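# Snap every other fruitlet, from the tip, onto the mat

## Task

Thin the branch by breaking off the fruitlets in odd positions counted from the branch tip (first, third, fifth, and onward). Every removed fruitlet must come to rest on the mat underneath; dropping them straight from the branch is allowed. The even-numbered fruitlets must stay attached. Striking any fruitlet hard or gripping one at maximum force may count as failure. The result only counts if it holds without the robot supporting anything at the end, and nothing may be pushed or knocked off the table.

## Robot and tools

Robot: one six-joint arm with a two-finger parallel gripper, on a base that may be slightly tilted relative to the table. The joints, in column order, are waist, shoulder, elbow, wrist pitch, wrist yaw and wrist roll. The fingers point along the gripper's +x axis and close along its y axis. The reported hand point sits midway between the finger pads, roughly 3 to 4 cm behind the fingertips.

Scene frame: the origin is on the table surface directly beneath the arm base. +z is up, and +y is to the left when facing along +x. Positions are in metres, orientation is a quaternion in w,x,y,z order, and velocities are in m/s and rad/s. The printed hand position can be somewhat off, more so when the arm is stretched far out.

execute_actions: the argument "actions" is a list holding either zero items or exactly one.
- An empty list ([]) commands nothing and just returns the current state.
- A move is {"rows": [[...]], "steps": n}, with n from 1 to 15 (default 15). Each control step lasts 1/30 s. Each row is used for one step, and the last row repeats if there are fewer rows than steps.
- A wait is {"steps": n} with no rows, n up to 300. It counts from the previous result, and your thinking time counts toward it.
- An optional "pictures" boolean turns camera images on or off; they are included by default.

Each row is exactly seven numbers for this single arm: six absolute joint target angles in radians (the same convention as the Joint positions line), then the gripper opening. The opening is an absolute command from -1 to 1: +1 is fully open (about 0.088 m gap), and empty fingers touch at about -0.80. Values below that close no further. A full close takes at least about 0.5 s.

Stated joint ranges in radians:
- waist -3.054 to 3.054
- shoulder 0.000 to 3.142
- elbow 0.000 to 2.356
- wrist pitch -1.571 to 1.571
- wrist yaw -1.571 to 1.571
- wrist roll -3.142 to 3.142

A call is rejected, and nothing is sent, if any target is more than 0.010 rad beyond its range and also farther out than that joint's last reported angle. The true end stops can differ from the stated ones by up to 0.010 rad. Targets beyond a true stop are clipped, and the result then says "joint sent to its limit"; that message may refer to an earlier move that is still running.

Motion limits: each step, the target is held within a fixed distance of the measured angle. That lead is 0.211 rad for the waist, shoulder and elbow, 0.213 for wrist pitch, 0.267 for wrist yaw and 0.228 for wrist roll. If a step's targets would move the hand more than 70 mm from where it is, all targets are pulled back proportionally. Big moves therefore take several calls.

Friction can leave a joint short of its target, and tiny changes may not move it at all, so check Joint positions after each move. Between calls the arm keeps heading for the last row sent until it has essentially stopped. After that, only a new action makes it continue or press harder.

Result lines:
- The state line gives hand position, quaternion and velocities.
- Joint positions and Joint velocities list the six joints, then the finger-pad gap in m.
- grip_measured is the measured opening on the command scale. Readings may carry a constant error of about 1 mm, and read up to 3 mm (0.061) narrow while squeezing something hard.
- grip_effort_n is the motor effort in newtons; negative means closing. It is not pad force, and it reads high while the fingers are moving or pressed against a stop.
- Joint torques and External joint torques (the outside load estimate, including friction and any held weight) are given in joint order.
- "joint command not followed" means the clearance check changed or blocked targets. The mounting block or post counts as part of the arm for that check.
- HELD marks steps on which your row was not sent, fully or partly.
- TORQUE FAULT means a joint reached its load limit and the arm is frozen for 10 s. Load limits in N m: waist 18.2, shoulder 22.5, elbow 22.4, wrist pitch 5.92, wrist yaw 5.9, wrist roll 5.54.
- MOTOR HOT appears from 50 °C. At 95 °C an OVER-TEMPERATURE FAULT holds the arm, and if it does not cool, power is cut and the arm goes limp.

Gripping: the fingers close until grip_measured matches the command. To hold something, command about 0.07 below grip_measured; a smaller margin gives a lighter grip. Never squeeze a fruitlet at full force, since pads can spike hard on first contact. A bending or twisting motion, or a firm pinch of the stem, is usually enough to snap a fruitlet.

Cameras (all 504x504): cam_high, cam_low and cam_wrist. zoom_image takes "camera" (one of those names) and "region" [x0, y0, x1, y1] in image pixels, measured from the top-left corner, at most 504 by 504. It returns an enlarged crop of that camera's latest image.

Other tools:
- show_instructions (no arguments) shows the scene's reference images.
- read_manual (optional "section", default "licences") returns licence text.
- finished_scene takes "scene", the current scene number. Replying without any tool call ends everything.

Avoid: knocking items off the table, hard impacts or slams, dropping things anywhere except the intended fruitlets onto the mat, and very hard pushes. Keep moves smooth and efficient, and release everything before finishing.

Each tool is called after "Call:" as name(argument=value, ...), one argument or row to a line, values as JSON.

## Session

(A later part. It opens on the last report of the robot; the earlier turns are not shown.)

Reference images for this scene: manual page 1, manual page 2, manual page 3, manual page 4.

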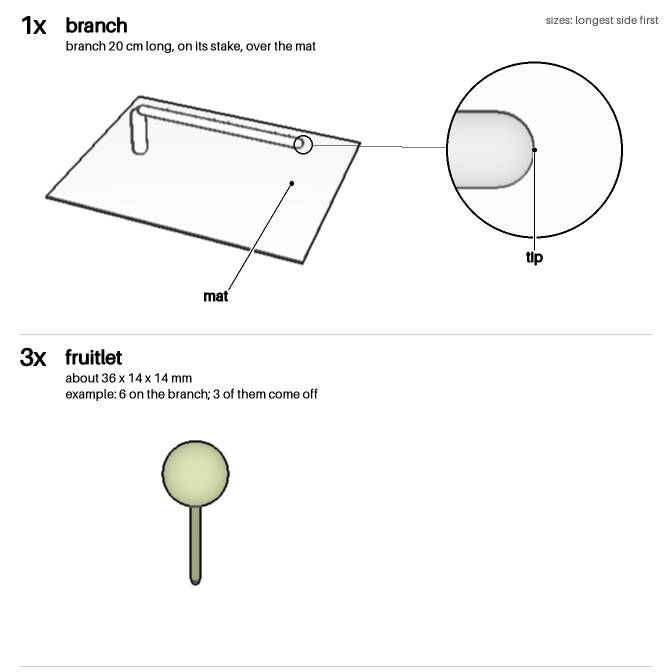

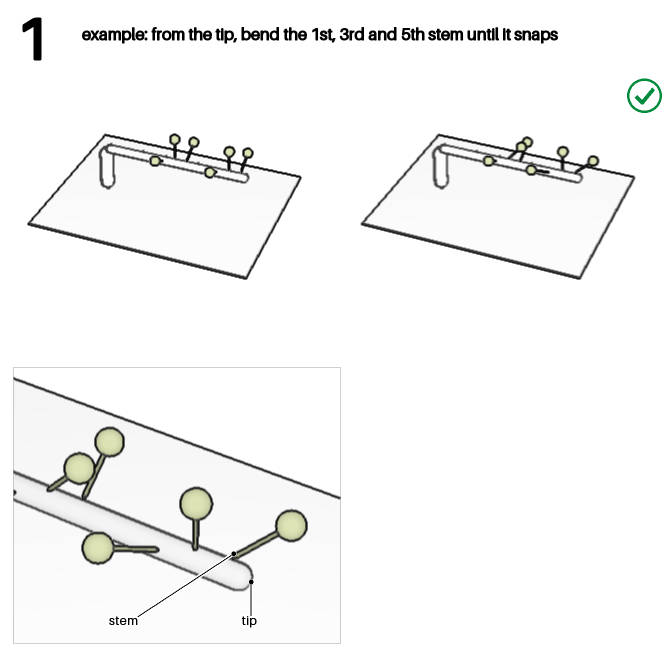

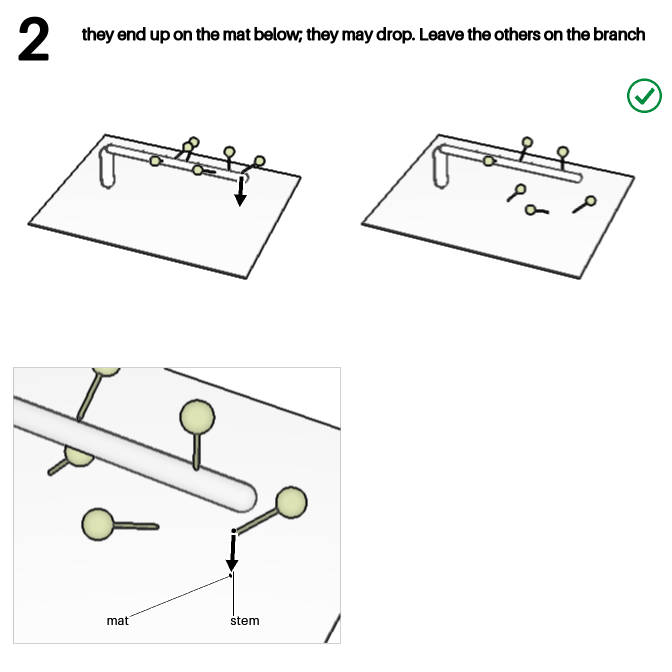

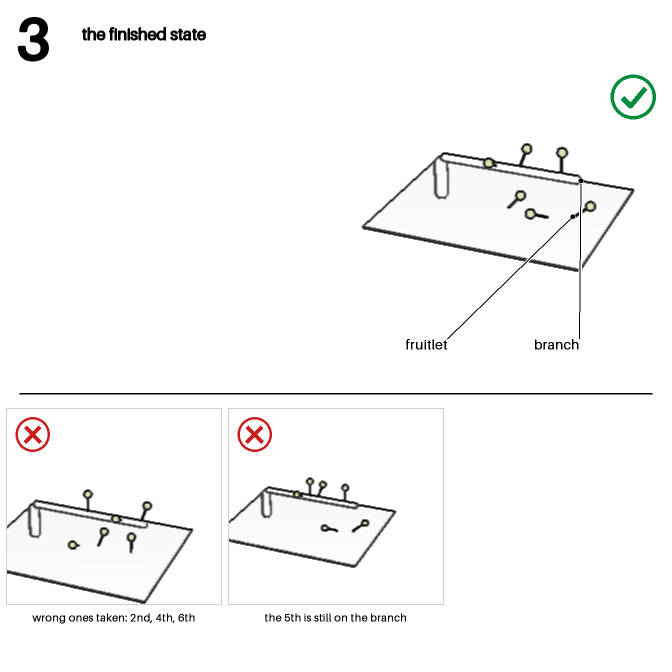

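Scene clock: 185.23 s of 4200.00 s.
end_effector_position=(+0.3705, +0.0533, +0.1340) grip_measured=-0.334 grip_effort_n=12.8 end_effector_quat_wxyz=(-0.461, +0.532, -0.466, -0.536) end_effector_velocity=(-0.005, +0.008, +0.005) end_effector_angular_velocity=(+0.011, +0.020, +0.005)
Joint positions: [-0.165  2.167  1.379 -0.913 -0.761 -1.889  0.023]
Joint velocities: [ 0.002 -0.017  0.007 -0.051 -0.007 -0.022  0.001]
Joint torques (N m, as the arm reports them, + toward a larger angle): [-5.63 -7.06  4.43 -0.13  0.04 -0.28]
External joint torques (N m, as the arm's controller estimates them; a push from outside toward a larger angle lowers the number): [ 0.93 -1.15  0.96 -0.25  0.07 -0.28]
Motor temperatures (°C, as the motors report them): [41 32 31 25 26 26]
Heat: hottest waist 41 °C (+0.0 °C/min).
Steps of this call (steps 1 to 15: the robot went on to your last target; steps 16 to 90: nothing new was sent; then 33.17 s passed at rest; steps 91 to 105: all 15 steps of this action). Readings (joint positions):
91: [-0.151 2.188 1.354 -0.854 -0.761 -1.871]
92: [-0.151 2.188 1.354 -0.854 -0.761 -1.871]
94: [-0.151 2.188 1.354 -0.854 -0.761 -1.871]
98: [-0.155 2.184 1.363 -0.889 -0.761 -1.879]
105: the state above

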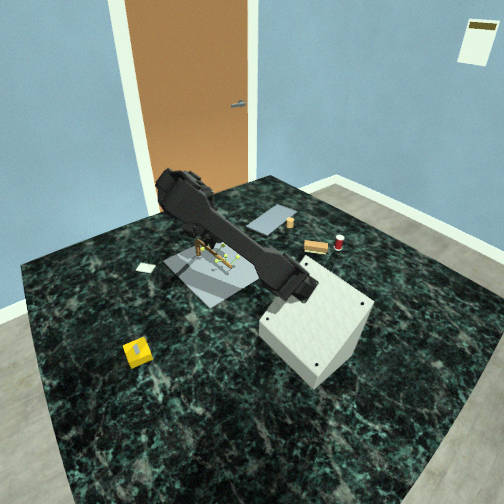

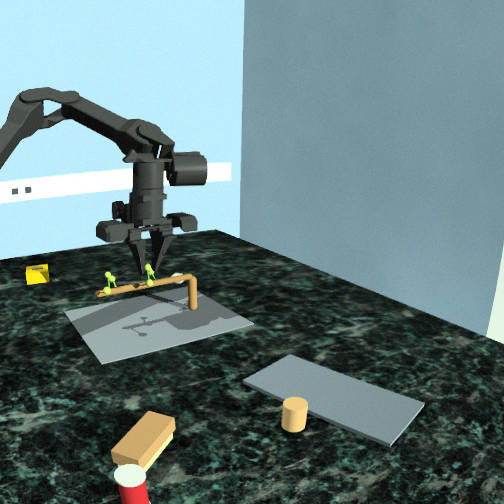

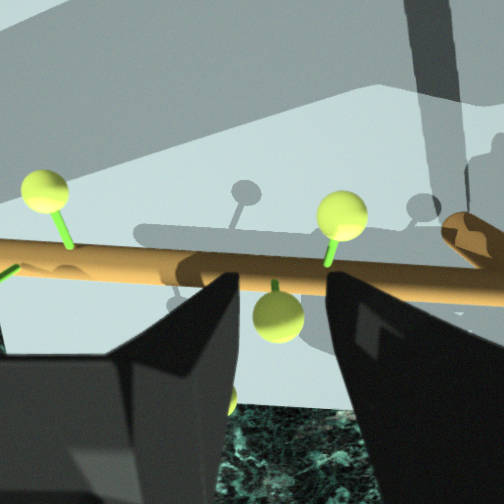

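Call:
execute_actions(
  actions=[
    {"rows":[[-0.166,2.165,1.382,-0.916,-0.76,-1.893,-0.42],[-0.166,2.165,1.382,-0.916,-0.76,-1.893,-0.48],[-0.166,2.165,1.382,-0.916,-0.76,-1.893,-0.52]],"steps":15},
  ],
  pictures=false,
)

Call:
execute_actions(
  actions=[
    {"rows":[[-0.166,2.165,1.382,-0.916,-0.76,-1.893,-0.54]],"steps":10},
  ],
)

Scene clock: 192.80 s of 4200.00 s.
end_effector_position=(+0.3700, +0.0534, +0.1341) grip_measured=-0.516 grip_effort_n=-15.1 end_effector_quat_wxyz=(-0.461, +0.531, -0.467, -0.537) end_effector_velocity=(-0.001, +0.001, +0.001) end_effector_angular_velocity=(+0.008, +0.002, +0.000)
Joint positions: [-0.165  2.167  1.379 -0.917 -0.761 -1.891  0.014]
Joint velocities: [-0.002 -0.002 -0.002 -0.007 -0.007 -0.007 -0.001]
Joint torques (N m, as the arm reports them, + toward a larger angle): [-5.71 -6.31  4.24  0.07 -0.03 -0.12]
External joint torques (N m, as the arm's controller estimates them; a push from outside toward a larger angle lowers the number): [ 0.99  0.    0.48 -0.1   0.02 -0.12]
Motor temperatures (°C, as the motors report them): [41 33 31 25 26 26]
Heat: hottest waist 41 °C (+0.0 °C/min).
Steps of this call (steps 1 to 15: the robot went on to your last target; steps 16 to 90: nothing new was sent; then 4.07 s passed at rest; steps 91 to 105: all 15 steps of this action). Readings (joint positions):
91: [-0.165 2.167 1.379 -0.917 -0.761 -1.891]
92: [-0.165 2.167 1.379 -0.917 -0.761 -1.891]
94: [-0.165 2.167 1.379 -0.917 -0.761 -1.891]
98: [-0.165 2.167 1.379 -0.917 -0.761 -1.891]
105: the state above

Scene clock: 193.13 s of 4200.00 s.
end_effector_position=(+0.3700, +0.0534, +0.1341) grip_measured=-0.537 grip_effort_n=-15.1 end_effector_quat_wxyz=(-0.461, +0.531, -0.467, -0.537) end_effector_velocity=(+0.001, -0.002, +0.001) end_effector_angular_velocity=(-0.008, -0.006, +0.025)
Joint positions: [-0.165  2.167  1.379 -0.917 -0.761 -1.891  0.013]
Joint velocities: [-0.002 -0.002 -0.002  0.007  0.007 -0.022 -0.   ]
Joint torques (N m, as the arm reports them, + toward a larger angle): [-5.72 -6.3   4.21  0.08 -0.04 -0.12]
External joint torques (N m, as the arm's controller estimates them; a push from outside toward a larger angle lowers the number): [ 1.   -0.05  0.48 -0.09  0.01 -0.12]
Motor temperatures (°C, as the motors report them): [41 33 31 25 26 26]
Heat: hottest waist 41 °C (+0.0 °C/min).
Steps of this call (steps 1 to 10: all 10 steps of this action). Readings (joint positions):
1: [-0.165 2.167 1.379 -0.917 -0.761 -1.891]
2: [-0.165 2.167 1.379 -0.917 -0.761 -1.891]
4: [-0.165 2.167 1.379 -0.917 -0.761 -1.891]
8: [-0.165 2.167 1.379 -0.917 -0.761 -1.891]
10: the state above

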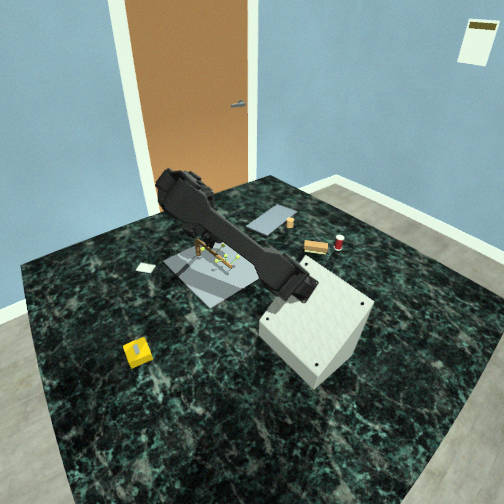

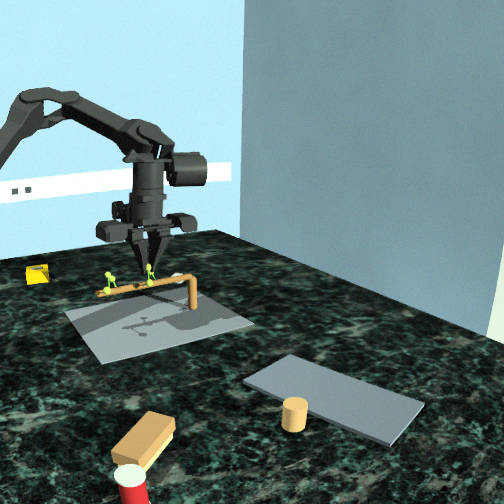

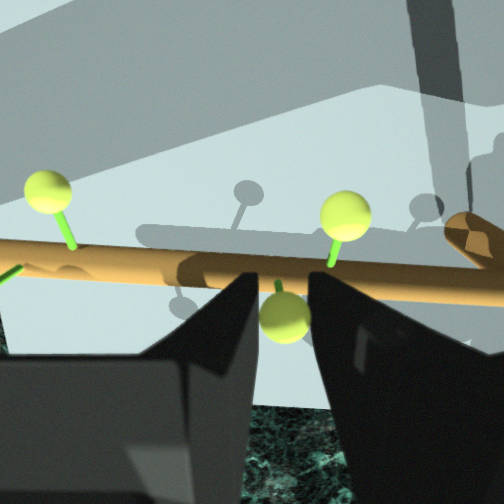

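Call:
execute_actions(
  actions=[
    {"rows":[[-0.166,2.165,1.382,-0.916,-0.76,-1.893,-0.555]],"steps":10},
  ],
)

Scene clock: 196.97 s of 4200.00 s.
end_effector_position=(+0.3700, +0.0534, +0.1341) grip_measured=-0.552 grip_effort_n=-15.6 end_effector_quat_wxyz=(-0.461, +0.531, -0.467, -0.537) end_effector_velocity=(-0.005, +0.001, +0.003) end_effector_angular_velocity=(+0.010, +0.009, -0.013)
Joint positions: [-0.165  2.167  1.379 -0.917 -0.761 -1.891  0.012]
Joint velocities: [-0.007 -0.007 -0.007 -0.022 -0.007 -0.007 -0.   ]
Joint torques (N m, as the arm reports them, + toward a larger angle): [-5.72 -6.3   4.21  0.08 -0.04 -0.12]
External joint torques (N m, as the arm's controller estimates them; a push from outside toward a larger angle lowers the number): [ 1.03 -0.02  0.51 -0.07  0.01 -0.12]
Motor temperatures (°C, as the motors report them): [42 33 31 25 26 26]
Heat: hottest waist 42 °C (+1.0 °C/min).
Steps of this call (steps 1 to 15: the robot went on to your last target; steps 16 to 90: nothing new was sent; then 0.50 s passed at rest; steps 91 to 100: all 10 steps of this action). Readings (joint positions):
91: [-0.165 2.167 1.379 -0.917 -0.761 -1.891]
92: [-0.165 2.167 1.379 -0.917 -0.761 -1.891]
94: [-0.165 2.167 1.379 -0.917 -0.761 -1.891]
98: [-0.165 2.167 1.379 -0.917 -0.761 -1.891]
100: the state above

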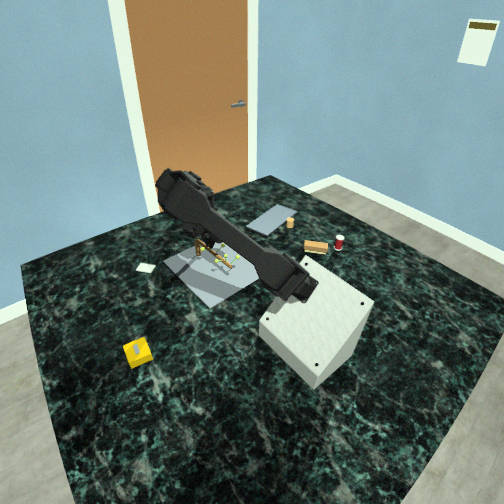

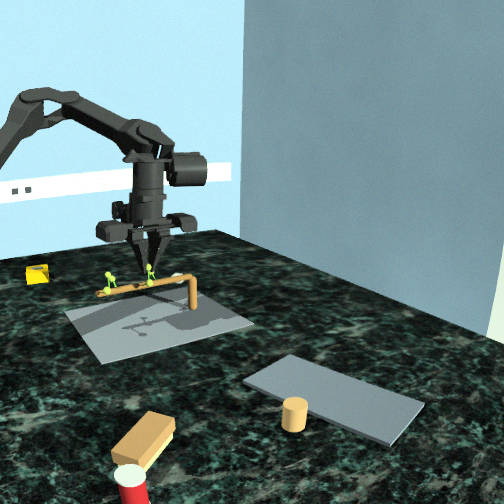

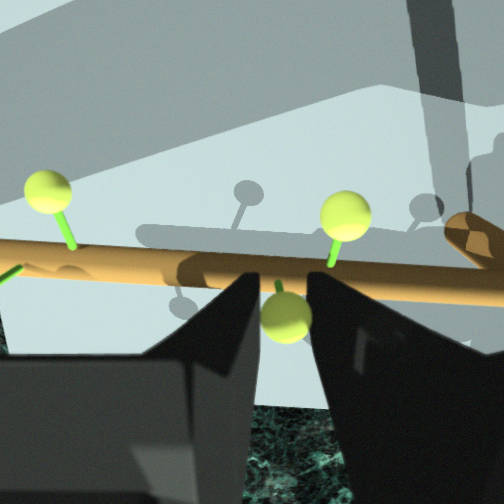

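Call:
execute_actions(
  actions=[
    {"rows":[[-0.166,2.165,1.382,-0.916,-0.76,-1.893,-0.572]],"steps":10},
  ],
)

Scene clock: 202.87 s of 4200.00 s.
end_effector_position=(+0.3700, +0.0534, +0.1341) grip_measured=-0.567 grip_effort_n=-22.6 end_effector_quat_wxyz=(-0.461, +0.531, -0.467, -0.537) end_effector_velocity=(-0.001, +0.003, +0.001) end_effector_angular_velocity=(+0.022, -0.000, -0.014)
Joint positions: [-0.165  2.167  1.379 -0.917 -0.761 -1.891  0.011]
Joint velocities: [-0.002 -0.002 -0.002 -0.007 -0.022  0.007 -0.   ]
Joint torques (N m, as the arm reports them, + toward a larger angle): [-5.72 -6.31  4.21  0.08 -0.04 -0.12]
External joint torques (N m, as the arm's controller estimates them; a push from outside toward a larger angle lowers the number): [ 0.93 -0.05  0.49 -0.08  0.02 -0.12]
Motor temperatures (°C, as the motors report them): [42 33 31 25 26 26]
Heat: hottest waist 42 °C (+1.0 °C/min).
Steps of this call (steps 1 to 15: the robot went on to your last target; steps 16 to 90: nothing new was sent; then 2.57 s passed at rest; steps 91 to 100: all 10 steps of this action). Readings (joint positions):
91: [-0.165 2.167 1.379 -0.917 -0.761 -1.891]
92: [-0.165 2.167 1.379 -0.917 -0.761 -1.891]
94: [-0.165 2.167 1.379 -0.917 -0.761 -1.891]
98: [-0.165 2.167 1.379 -0.917 -0.761 -1.891]
100: the state above

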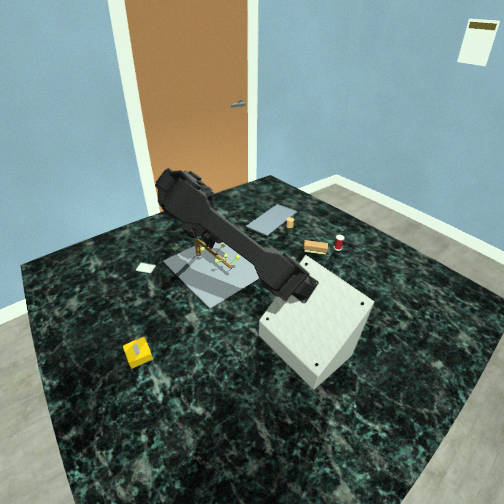

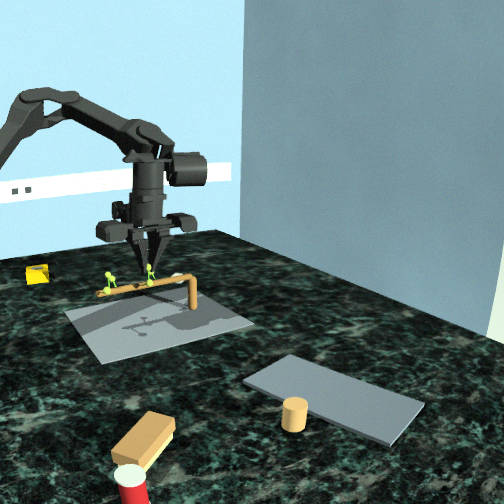

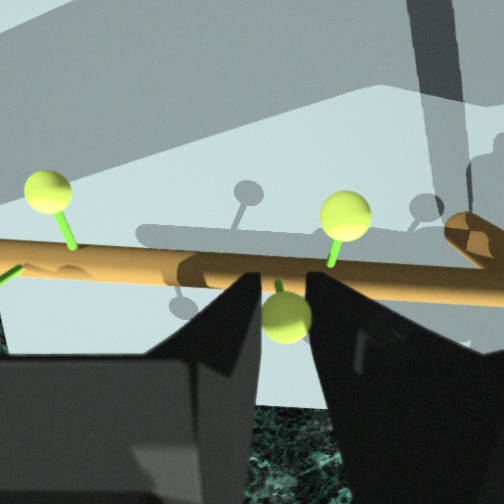

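Call:
execute_actions(
  actions=[
    {"rows":[[-0.170,2.176,1.381,-0.916,-0.76,-1.897,-0.58],[-0.176,2.184,1.383,-0.915,-0.759,-1.904,-0.58],[-0.182,2.192,1.385,-0.914,-0.758,-1.911,-0.58],[-0.188,2.199,1.387,-0.912,-0.757,-1.918,-0.58],[-0.194,2.206,1.389,-0.911,-0.755,-1.925,-0.58],[-0.200,2.213,1.391,-0.909,-0.754,-1.932,-0.58],[-0.206,2.220,1.393,-0.907,-0.752,-1.94,-0.58]],"steps":15},
  ],
)

Scene clock: 221.30 s of 4200.00 s.
end_effector_position=(+0.3711, +0.0332, +0.1347) grip_measured=-0.575 grip_effort_n=-28.1 end_effector_quat_wxyz=(-0.464, +0.531, -0.467, -0.534) end_effector_velocity=(+0.013, -0.009, +0.017) end_effector_angular_velocity=(-0.014, -0.057, +0.021)
Joint positions: [-0.204  2.208  1.385 -0.909 -0.755 -1.932  0.011]
Joint velocities: [-0.042 -0.002  0.032  0.007  0.007 -0.022 -0.   ]
Joint torques (N m, as the arm reports them, + toward a larger angle): [-5.62 -4.89  4.6   0.17  0.05 -0.27]
External joint torques (N m, as the arm's controller estimates them; a push from outside toward a larger angle lowers the number): [ 0.93  1.43  0.87  0.02  0.11 -0.27]
Motor temperatures (°C, as the motors report them): [42 33 31 25 26 26]
Heat: hottest waist 42 °C (+1.0 °C/min).
Steps of this call (steps 1 to 15: the robot went on to your last target; steps 16 to 90: nothing new was sent; then 14.93 s passed at rest; steps 91 to 105: all 15 steps of this action). Readings (joint positions):
91: [-0.165 2.167 1.379 -0.917 -0.761 -1.891]
92: [-0.166 2.167 1.379 -0.917 -0.761 -1.891]
94: [-0.169 2.172 1.379 -0.917 -0.761 -1.899]
98: [-0.188 2.195 1.383 -0.912 -0.761 -1.921]
105: the state above

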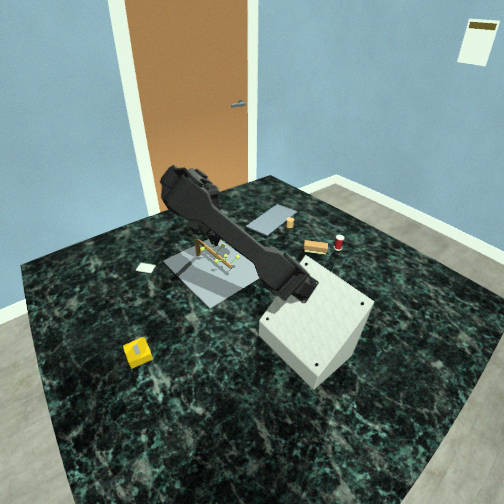

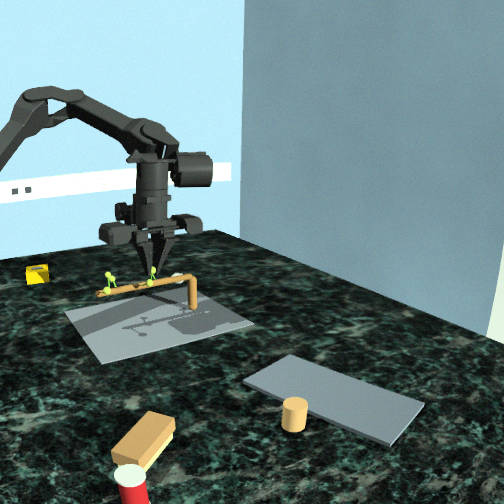

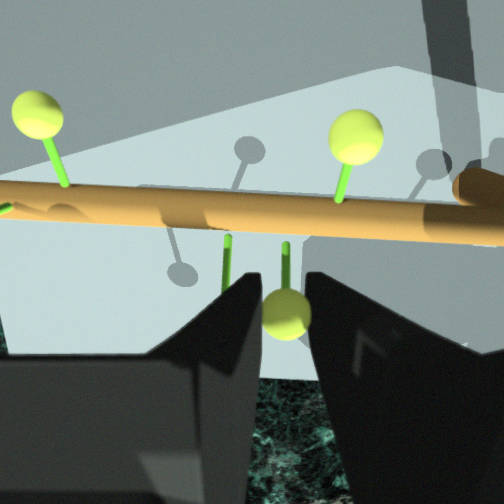

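Call:
execute_actions(
  actions=[
    {"rows":[[-0.208,2.224,1.391,-0.902,-0.752,-1.944,-0.58],[-0.211,2.230,1.389,-0.895,-0.751,-1.948,-0.58],[-0.214,2.236,1.387,-0.888,-0.75,-1.952,-0.58],[-0.217,2.243,1.384,-0.881,-0.749,-1.956,-0.58],[-0.220,2.250,1.381,-0.874,-0.748,-1.96,-0.58],[-0.223,2.257,1.378,-0.867,-0.747,-1.964,-0.58],[-0.226,2.264,1.375,-0.860,-0.746,-1.968,-0.58]],"steps":15},
  ],
)

Scene clock: 229.83 s of 4200.00 s.
end_effector_position=(+0.3736, +0.0144, +0.1282) grip_measured=-0.575 grip_effort_n=-27.7 end_effector_quat_wxyz=(-0.461, +0.539, -0.463, -0.532) end_effector_velocity=(+0.005, +0.002, +0.000) end_effector_angular_velocity=(+0.002, -0.019, +0.042)
Joint positions: [-0.225  2.252  1.381 -0.863 -0.748 -1.961  0.011]
Joint velocities: [ 0.002 -0.002  0.002  0.022 -0.007 -0.022 -0.   ]
Joint torques (N m, as the arm reports them, + toward a larger angle): [-5.81 -5.    3.26  0.19  0.03 -0.28]
External joint torques (N m, as the arm's controller estimates them; a push from outside toward a larger angle lowers the number): [ 0.96  1.43 -0.48  0.01  0.08 -0.28]
Motor temperatures (°C, as the motors report them): [42 33 31 25 26 26]
Heat: hottest waist 42 °C (+1.0 °C/min).
Steps of this call (steps 1 to 15: the robot went on to your last target; steps 16 to 90: nothing new was sent; then 5.03 s passed at rest; steps 91 to 105: all 15 steps of this action). Readings (joint positions):
91: [-0.205 2.209 1.386 -0.908 -0.755 -1.934]
92: [-0.205 2.210 1.386 -0.906 -0.755 -1.937]
94: [-0.208 2.216 1.386 -0.896 -0.755 -1.942]
98: [-0.218 2.240 1.385 -0.873 -0.751 -1.955]
105: the state above

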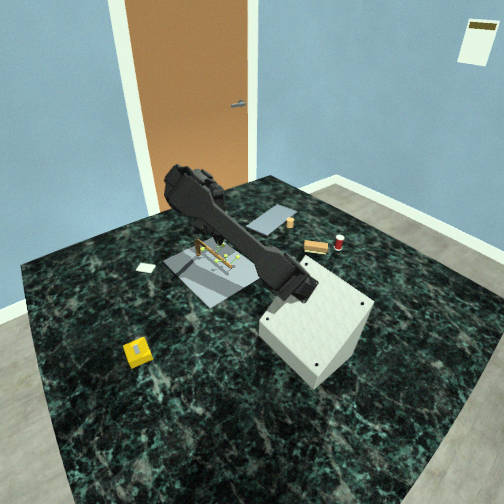

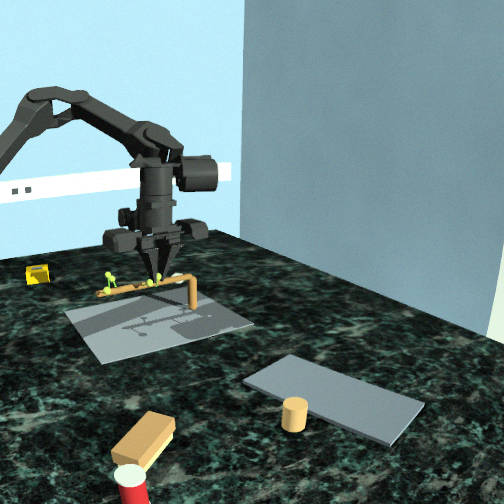

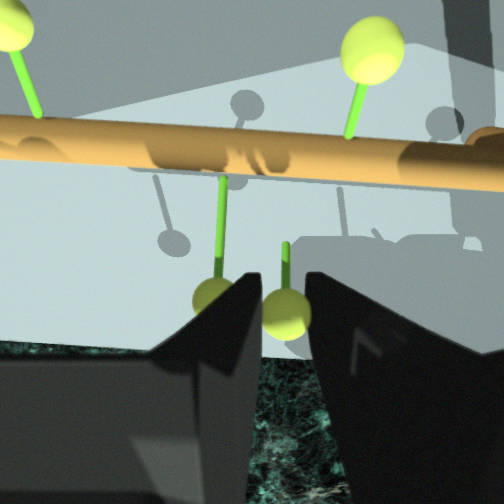

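Call:
execute_actions(
  actions=[
    {"rows":[[-0.232,2.28,1.405,-0.865,-0.746,-1.97,-0.58],[-0.24,2.31,1.425,-0.86,-0.744,-1.98,-0.58],[-0.247,2.345,1.445,-0.845,-0.742,-1.99,-0.58],[-0.252,2.38,1.462,-0.824,-0.74,-2.0,-0.58],[-0.24,2.405,1.468,-0.80,-0.744,-1.985,-0.58],[-0.228,2.425,1.474,-0.775,-0.748,-1.965,-0.58],[-0.215,2.445,1.479,-0.75,-0.751,-1.95,-0.58]],"steps":15},
  ],
  pictures=false,
)

Call:
execute_actions(
  actions=[
    {"rows":[[-0.205,2.462,1.482,-0.735,-0.754,-1.935,-0.58],[-0.195,2.478,1.485,-0.72,-0.756,-1.925,-0.58],[-0.186,2.492,1.487,-0.705,-0.758,-1.912,-0.58],[-0.177,2.506,1.488,-0.69,-0.761,-1.90,-0.58]],"steps":13},
  ],
)

Scene clock: 254.23 s of 4200.00 s.
end_effector_position=(+0.3942, -0.0221, +0.0907) grip_measured=-0.575 grip_effort_n=-28.1 end_effector_quat_wxyz=(-0.458, +0.542, -0.460, -0.534) end_effector_velocity=(+0.032, +0.004, +0.012) end_effector_angular_velocity=(-0.012, -0.081, +0.052)
Joint positions: [-0.215  2.433  1.467 -0.756 -0.748 -1.958  0.011]
Joint velocities: [-0.002  0.002  0.076  0.037 -0.007  0.022 -0.   ]
Joint torques (N m, as the arm reports them, + toward a larger angle): [-6.12 -5.66  4.33  0.23 -0.14  0.22]
External joint torques (N m, as the arm's controller estimates them; a push from outside toward a larger angle lowers the number): [ 1.44  1.45  0.84  0.03 -0.1   0.21]
Motor temperatures (°C, as the motors report them): [42 32 30 25 26 26]
Heat: hottest waist 42 °C (+0.0 °C/min).
Steps of this call (steps 1 to 15: the robot went on to your last target; steps 16 to 90: nothing new was sent; then 20.90 s passed at rest; steps 91 to 105: all 15 steps of this action). Readings (joint positions):
91: [-0.225 2.255 1.383 -0.862 -0.748 -1.962]
92: [-0.226 2.263 1.390 -0.862 -0.748 -1.965]
94: [-0.233 2.299 1.419 -0.851 -0.748 -1.977]
98: [-0.235 2.391 1.461 -0.785 -0.748 -1.971]
105: the state above

Scene clock: 254.67 s of 4200.00 s.
end_effector_position=(+0.3988, -0.0251, +0.0652) grip_measured=-0.575 grip_effort_n=-28.1 end_effector_quat_wxyz=(-0.460, +0.536, -0.463, -0.536) end_effector_velocity=(+0.005, +0.004, +0.001) end_effector_angular_velocity=(+0.033, -0.024, -0.009)
Joint positions: [-0.176  2.495  1.485 -0.693 -0.758 -1.908  0.011]
Joint velocities: [-0.002 -0.002 -0.002  0.022 -0.037  0.022 -0.   ]
Joint torques (N m, as the arm reports them, + toward a larger angle): [-6.26 -5.79  3.82  0.13 -0.14  0.21]
External joint torques (N m, as the arm's controller estimates them; a push from outside toward a larger angle lowers the number): [ 1.16  1.38  0.53 -0.01 -0.1   0.21]
Motor temperatures (°C, as the motors report them): [42 32 30 25 26 26]
Heat: hottest waist 42 °C (+0.0 °C/min).
Steps of this call (steps 1 to 13: all 13 steps of this action). Readings (joint positions):
1: [-0.215 2.435 1.471 -0.752 -0.749 -1.954]
2: [-0.213 2.439 1.474 -0.743 -0.750 -1.947]
4: [-0.205 2.456 1.482 -0.720 -0.754 -1.930]
8: [-0.181 2.488 1.485 -0.702 -0.756 -1.913]
13: the state above

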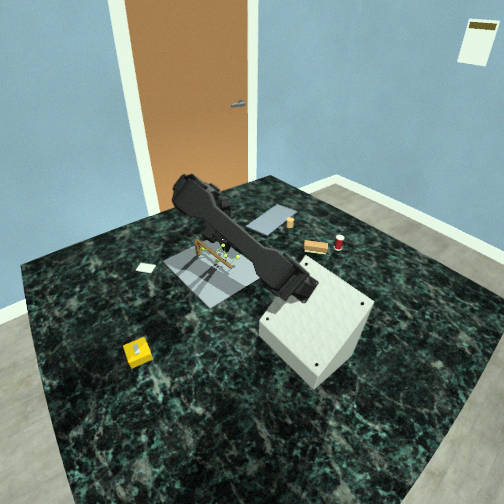

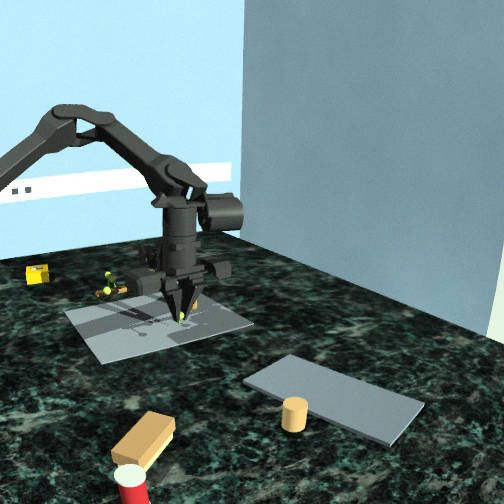

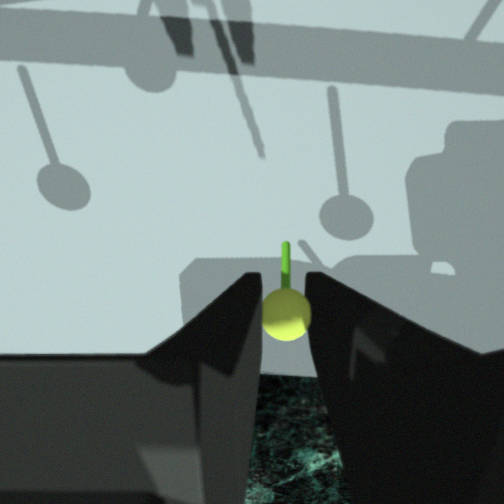

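Call:
execute_actions(
  actions=[
    {"rows":[[-0.177,2.5,1.487,-0.69,-0.76,-1.905,-0.52],[-0.177,2.5,1.487,-0.69,-0.76,-1.905,-0.33]],"steps":12},
  ],
)

Scene clock: 260.43 s of 4200.00 s.
end_effector_position=(+0.3990, -0.0251, +0.0652) grip_measured=-0.339 grip_effort_n=12.8 end_effector_quat_wxyz=(-0.460, +0.536, -0.463, -0.536) end_effector_velocity=(-0.001, +0.001, +0.001) end_effector_angular_velocity=(+0.008, +0.002, +0.001)
Joint positions: [-0.176  2.495  1.485 -0.692 -0.758 -1.907  0.022]
Joint velocities: [-0.002 -0.002 -0.002 -0.007 -0.007 -0.007  0.003]
Joint torques (N m, as the arm reports them, + toward a larger angle): [-6.24 -6.46  3.71  0.17 -0.12  0.03]
External joint torques (N m, as the arm's controller estimates them; a push from outside toward a larger angle lowers the number): [ 1.27  0.8   0.38  0.   -0.07  0.03]
Motor temperatures (°C, as the motors report them): [43 32 30 25 26 26]
Heat: hottest waist 43 °C (+1.0 °C/min).
Steps of this call (steps 1 to 15: the robot went on to your last target; steps 16 to 90: nothing new was sent; then 2.37 s passed at rest; steps 91 to 102: all 12 steps of this action). Readings (joint positions):
91: [-0.176 2.495 1.485 -0.692 -0.758 -1.907]
92: [-0.176 2.495 1.485 -0.692 -0.758 -1.907]
94: [-0.176 2.495 1.485 -0.692 -0.758 -1.907]
98: [-0.176 2.495 1.485 -0.692 -0.758 -1.907]
102: the state above

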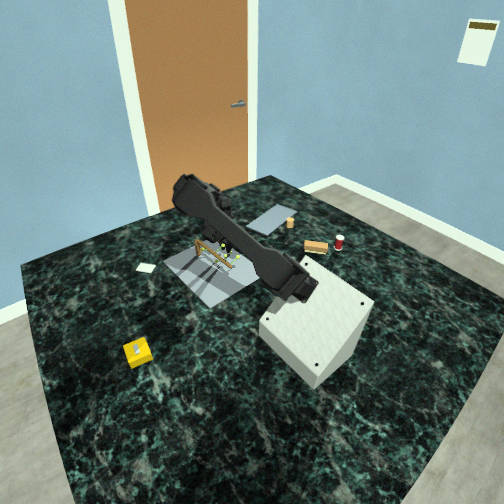

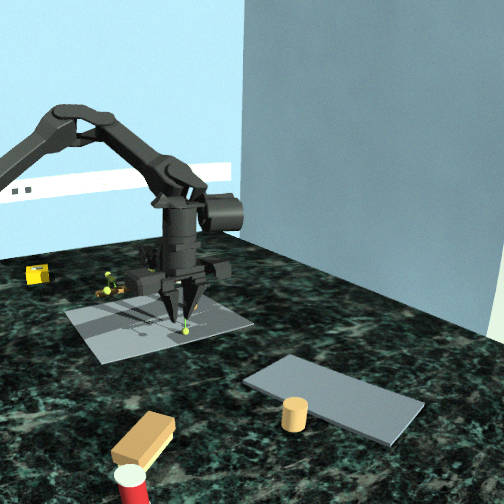

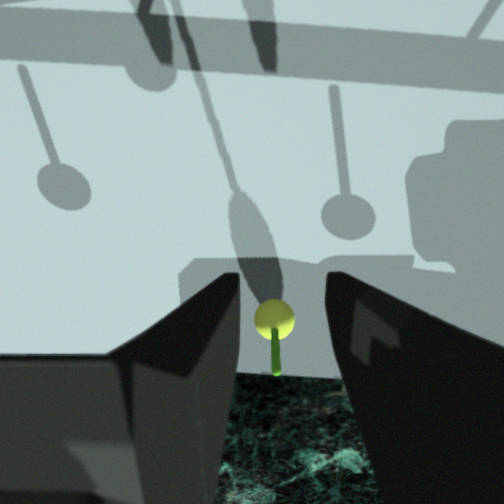

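Call:
execute_actions(
  actions=[
    {"rows":[[-0.195,2.48,1.50,-0.735,-0.757,-1.93,-0.3],[-0.22,2.465,1.522,-0.795,-0.753,-1.965,-0.3],[-0.245,2.45,1.545,-0.855,-0.749,-2.0,-0.3],[-0.27,2.435,1.568,-0.913,-0.745,-2.03,-0.3]],"steps":12},
  ],
)

Call:
execute_actions(
  actions=[
    {"rows":[[-0.275,2.38,1.48,-0.89,-0.744,-2.03,-0.3],[-0.28,2.315,1.38,-0.86,-0.743,-2.032,-0.3],[-0.285,2.25,1.28,-0.83,-0.742,-2.034,-0.3],[-0.29,2.185,1.18,-0.80,-0.741,-2.036,-0.3],[-0.295,2.12,1.08,-0.77,-0.74,-2.038,-0.3],[-0.30,2.05,0.98,-0.74,-0.738,-2.04,-0.3],[-0.304,1.98,0.875,-0.708,-0.737,-2.04,-0.3]],"steps":15},
  ],
  pictures=false,
)

Call:
execute_actions(
  actions=[
    {"rows":[[-0.304,1.98,0.875,-0.708,-0.737,-2.04,-0.3]],"steps":10},
  ],
)

Scene clock: 279.90 s of 4200.00 s.
end_effector_position=(+0.4018, -0.0272, +0.1218) grip_measured=-0.303 grip_effort_n=12.8 end_effector_quat_wxyz=(-0.467, +0.537, -0.461, -0.531) end_effector_velocity=(-0.013, +0.018, -0.007) end_effector_angular_velocity=(+0.040, +0.075, +0.016)
Joint positions: [-0.276  2.439  1.566 -0.902 -0.749 -2.019  0.024]
Joint velocities: [ 0.032 -0.002  0.007 -0.095 -0.022 -0.051  0.   ]
Joint torques (N m, as the arm reports them, + toward a larger angle): [-5.75 -7.39  4.17 -0.15  0.08 -0.26]
External joint torques (N m, as the arm's controller estimates them; a push from outside toward a larger angle lowers the number): [ 1.34 -0.99  0.82 -0.27  0.1  -0.26]
Motor temperatures (°C, as the motors report them): [43 33 30 25 26 26]
Heat: hottest waist 43 °C (+1.0 °C/min).
Steps of this call (steps 1 to 15: the robot went on to your last target; steps 16 to 90: nothing new was sent; then 16.07 s passed at rest; steps 91 to 102: all 12 steps of this action). Readings (joint positions):
91: [-0.177 2.495 1.487 -0.698 -0.758 -1.907]
92: [-0.181 2.494 1.493 -0.723 -0.758 -1.920]
94: [-0.203 2.487 1.515 -0.804 -0.755 -1.963]
98: [-0.264 2.455 1.551 -0.880 -0.749 -2.008]
102: the state above

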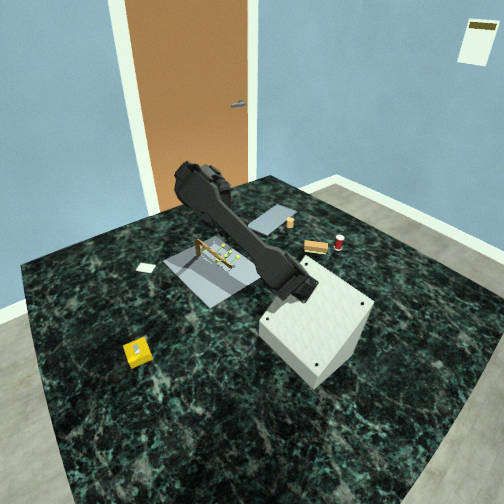

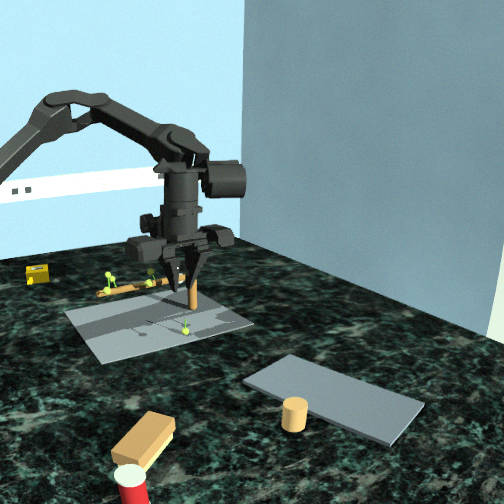

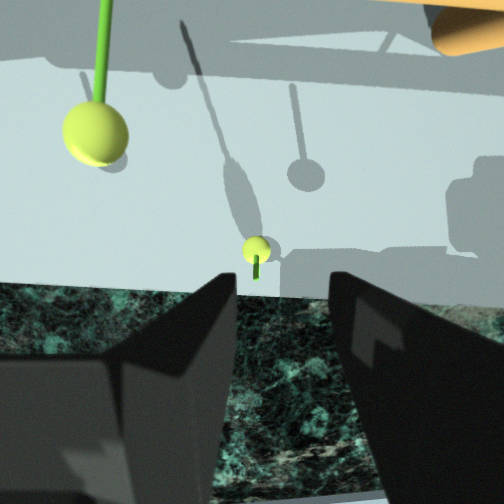

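Scene clock: 280.40 s of 4200.00 s.
end_effector_position=(+0.2693, +0.0099, +0.1272) grip_measured=-0.303 grip_effort_n=12.8 end_effector_quat_wxyz=(-0.471, +0.528, -0.472, -0.526) end_effector_velocity=(-0.164, -0.011, -0.072) end_effector_angular_velocity=(+0.109, +0.314, -0.298)
Joint positions: [-0.303  1.994  0.903 -0.721 -0.736 -2.034  0.024]
Joint velocities: [-0.002 -0.002 -0.476  0.022  0.007 -0.007 -0.   ]
Joint torques (N m, as the arm reports them, + toward a larger angle): [-4.21 -5.69  4.87  0.56 -0.12 -0.25]
External joint torques (N m, as the arm's controller estimates them; a push from outside toward a larger angle lowers the number): [ 0.85 -0.2   0.3   0.07 -0.01 -0.25]
Motor temperatures (°C, as the motors report them): [43 33 30 25 26 26]
Heat: hottest waist 43 °C (+1.0 °C/min).
Steps of this call (steps 1 to 15: all 15 steps of this action). Readings (joint positions):
1: [-0.275 2.430 1.551 -0.895 -0.749 -2.020]
2: [-0.275 2.409 1.513 -0.880 -0.748 -2.021]
4: [-0.277 2.332 1.397 -0.857 -0.744 -2.025]
8: [-0.293 2.122 1.161 -0.759 -0.742 -2.031]
15: the state above

Scene clock: 280.73 s of 4200.00 s.
end_effector_position=(+0.2645, +0.0096, +0.1250) grip_measured=-0.303 grip_effort_n=12.8 end_effector_quat_wxyz=(-0.472, +0.526, -0.474, -0.526) end_effector_velocity=(-0.006, +0.004, -0.001) end_effector_angular_velocity=(+0.029, +0.013, -0.016)
Joint positions: [-0.303  1.99   0.883 -0.711 -0.736 -2.034  0.024]
Joint velocities: [-0.002 -0.002 -0.012 -0.022 -0.022 -0.007 -0.   ]
Joint torques (N m, as the arm reports them, + toward a larger angle): [-4.18 -5.52  2.96  0.2  -0.1  -0.26]
External joint torques (N m, as the arm's controller estimates them; a push from outside toward a larger angle lowers the number): [ 0.74 -1.06 -0.52  0.02 -0.04 -0.26]
Motor temperatures (°C, as the motors report them): [43 33 30 25 26 26]
Heat: hottest waist 43 °C (+1.0 °C/min).
Steps of this call (steps 1 to 10: all 10 steps of this action). Readings (joint positions):
1: [-0.303 1.994 0.892 -0.720 -0.736 -2.034]
2: [-0.303 1.993 0.888 -0.716 -0.736 -2.034]
4: [-0.303 1.992 0.887 -0.711 -0.736 -2.034]
8: [-0.303 1.990 0.884 -0.711 -0.736 -2.034]
10: the state above

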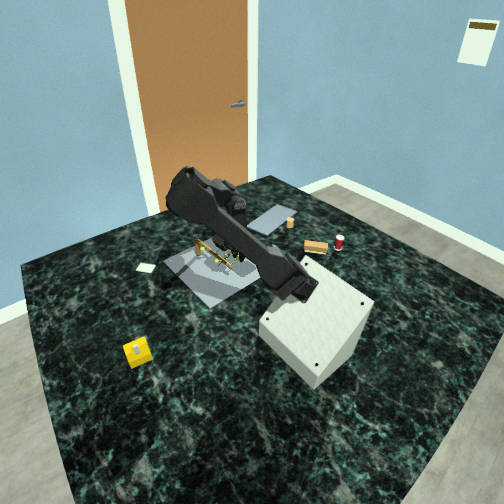

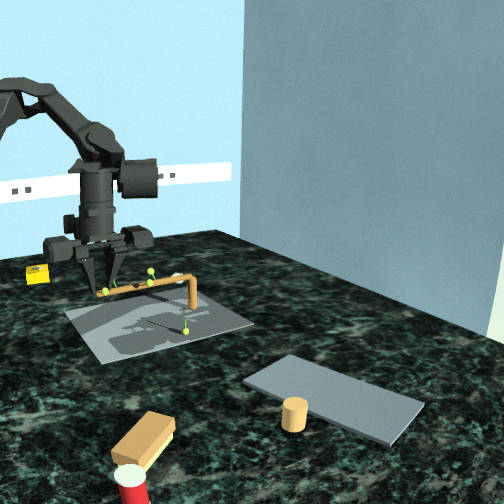

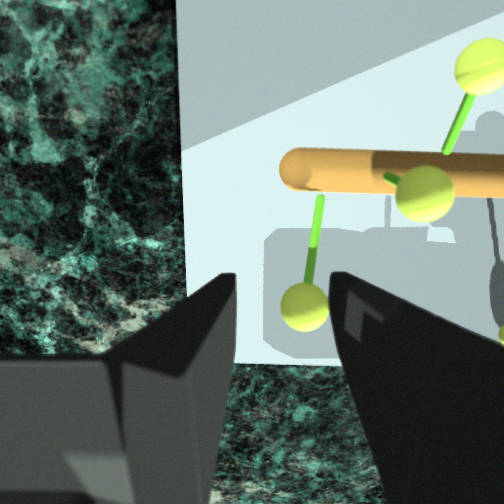

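Call:
execute_actions(
  actions=[
    {"rows":[[-0.298,2.005,0.888,-0.70,-0.738,-2.028,-0.3],[-0.292,2.02,0.892,-0.682,-0.74,-2.02,-0.3],[-0.287,2.033,0.896,-0.665,-0.741,-2.012,-0.3]],"steps":13},
  ],
)

Call:
zoom_image(
  camera="cam_low",
  region=[70, 250, 215, 345],
)

Scene clock: 314.97 s of 4200.00 s.
end_effector_position=(+0.2696, +0.0054, +0.1175) grip_measured=-0.303 grip_effort_n=12.8 end_effector_quat_wxyz=(-0.470, +0.528, -0.472, -0.526) end_effector_velocity=(-0.000, +0.001, +0.000) end_effector_angular_velocity=(+0.009, +0.001, +0.001)
Joint positions: [-0.29   2.022  0.889 -0.668 -0.738 -2.019  0.024]
Joint velocities: [-0.002  0.002  0.002 -0.007 -0.007 -0.007 -0.   ]
Joint torques (N m, as the arm reports them, + toward a larger angle): [-3.99 -3.41  4.28  0.21 -0.16  0.23]
External joint torques (N m, as the arm's controller estimates them; a push from outside toward a larger angle lowers the number): [ 1.03  1.13  0.98  0.05 -0.12  0.23]
Motor temperatures (°C, as the motors report them): [41 33 30 25 26 26]
Heat: hottest waist 41 °C (-2.0 °C/min).
Steps of this call (steps 1 to 15: the robot went on to your last target; steps 16 to 90: nothing new was sent; then 30.80 s passed at rest; steps 91 to 103: all 13 steps of this action). Readings (joint positions):
91: [-0.303 1.990 0.882 -0.709 -0.736 -2.034]
92: [-0.302 1.992 0.882 -0.703 -0.736 -2.034]
94: [-0.297 2.004 0.886 -0.684 -0.737 -2.029]
98: [-0.290 2.020 0.888 -0.673 -0.737 -2.021]
103: the state above

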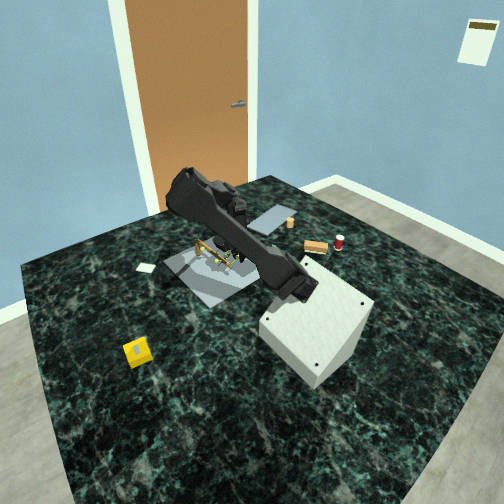

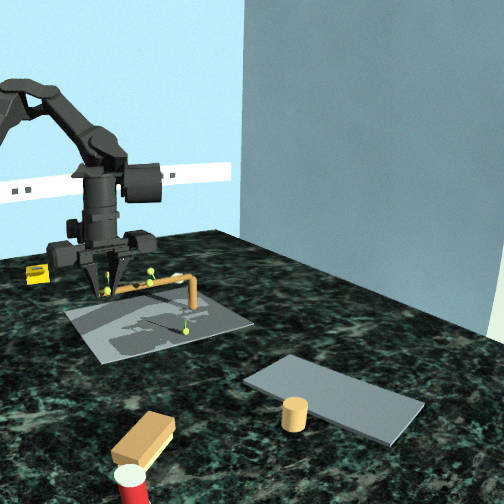

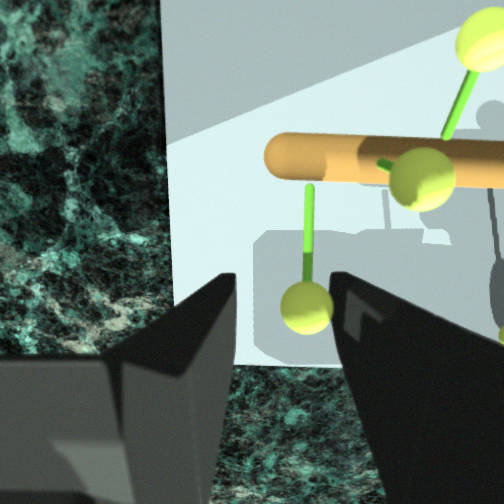

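Region (70, 250, 215, 345) of cam_low's 504x504 image, scaled by 3.476, with more detail than that image has; it fills the top 330 rows of this view, and the rest is white.

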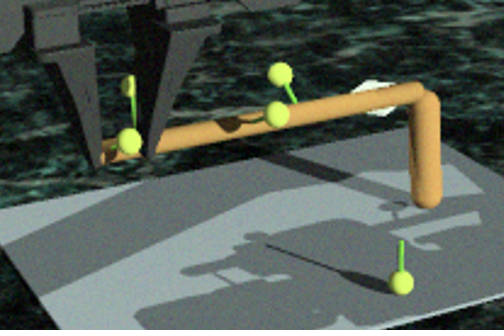

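Call:
execute_actions(
  actions=[
    {"rows":[[-0.288,2.042,0.914,-0.672,-0.741,-2.015,-0.3]],"steps":12},
  ],
)

Scene clock: 329.73 s of 4200.00 s.
end_effector_position=(+0.2744, +0.0045, +0.1182) grip_measured=-0.303 grip_effort_n=12.3 end_effector_quat_wxyz=(-0.470, +0.531, -0.470, -0.526) end_effector_velocity=(-0.002, +0.003, -0.000) end_effector_angular_velocity=(+0.024, -0.000, +0.012)
Joint positions: [-0.29   2.032  0.907 -0.67  -0.738 -2.019  0.024]
Joint velocities: [-0.002 -0.002 -0.007 -0.007 -0.022 -0.022  0.   ]
Joint torques (N m, as the arm reports them, + toward a larger angle): [-4.11 -3.46  4.33 -0.08 -0.16  0.11]
External joint torques (N m, as the arm's controller estimates them; a push from outside toward a larger angle lowers the number): [ 0.96  1.23  0.93 -0.27 -0.11  0.11]
Motor temperatures (°C, as the motors report them): [40 32 30 25 26 26]
Heat: hottest waist 40 °C (-3.0 °C/min).
Steps of this call (steps 1 to 15: the robot went on to your last target; steps 16 to 90: nothing new was sent; then 11.37 s passed at rest; steps 91 to 102: all 12 steps of this action). Readings (joint positions):
91: [-0.290 2.025 0.892 -0.667 -0.738 -2.019]
92: [-0.290 2.027 0.896 -0.667 -0.738 -2.019]
94: [-0.290 2.030 0.903 -0.668 -0.738 -2.019]
98: [-0.290 2.031 0.907 -0.669 -0.738 -2.019]
102: the state above

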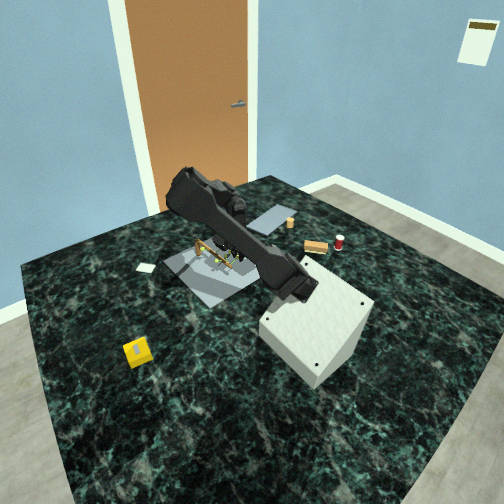

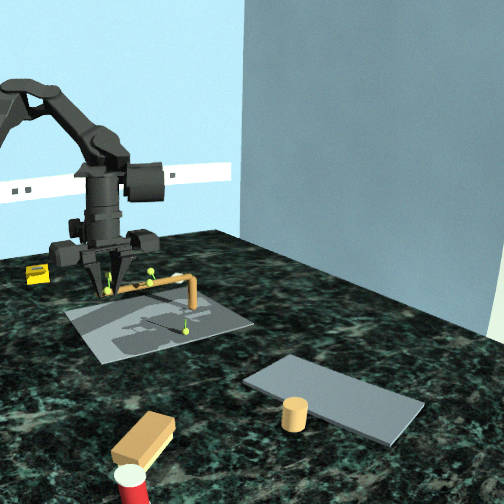

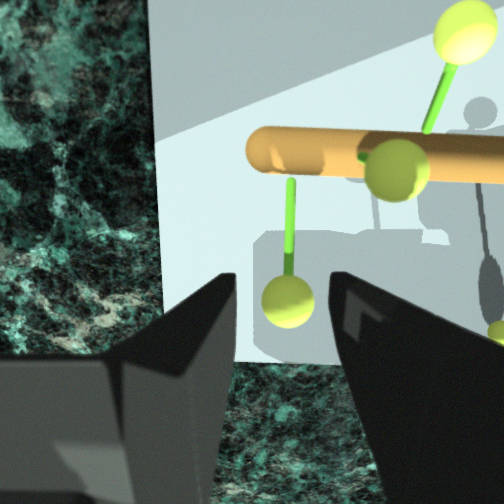

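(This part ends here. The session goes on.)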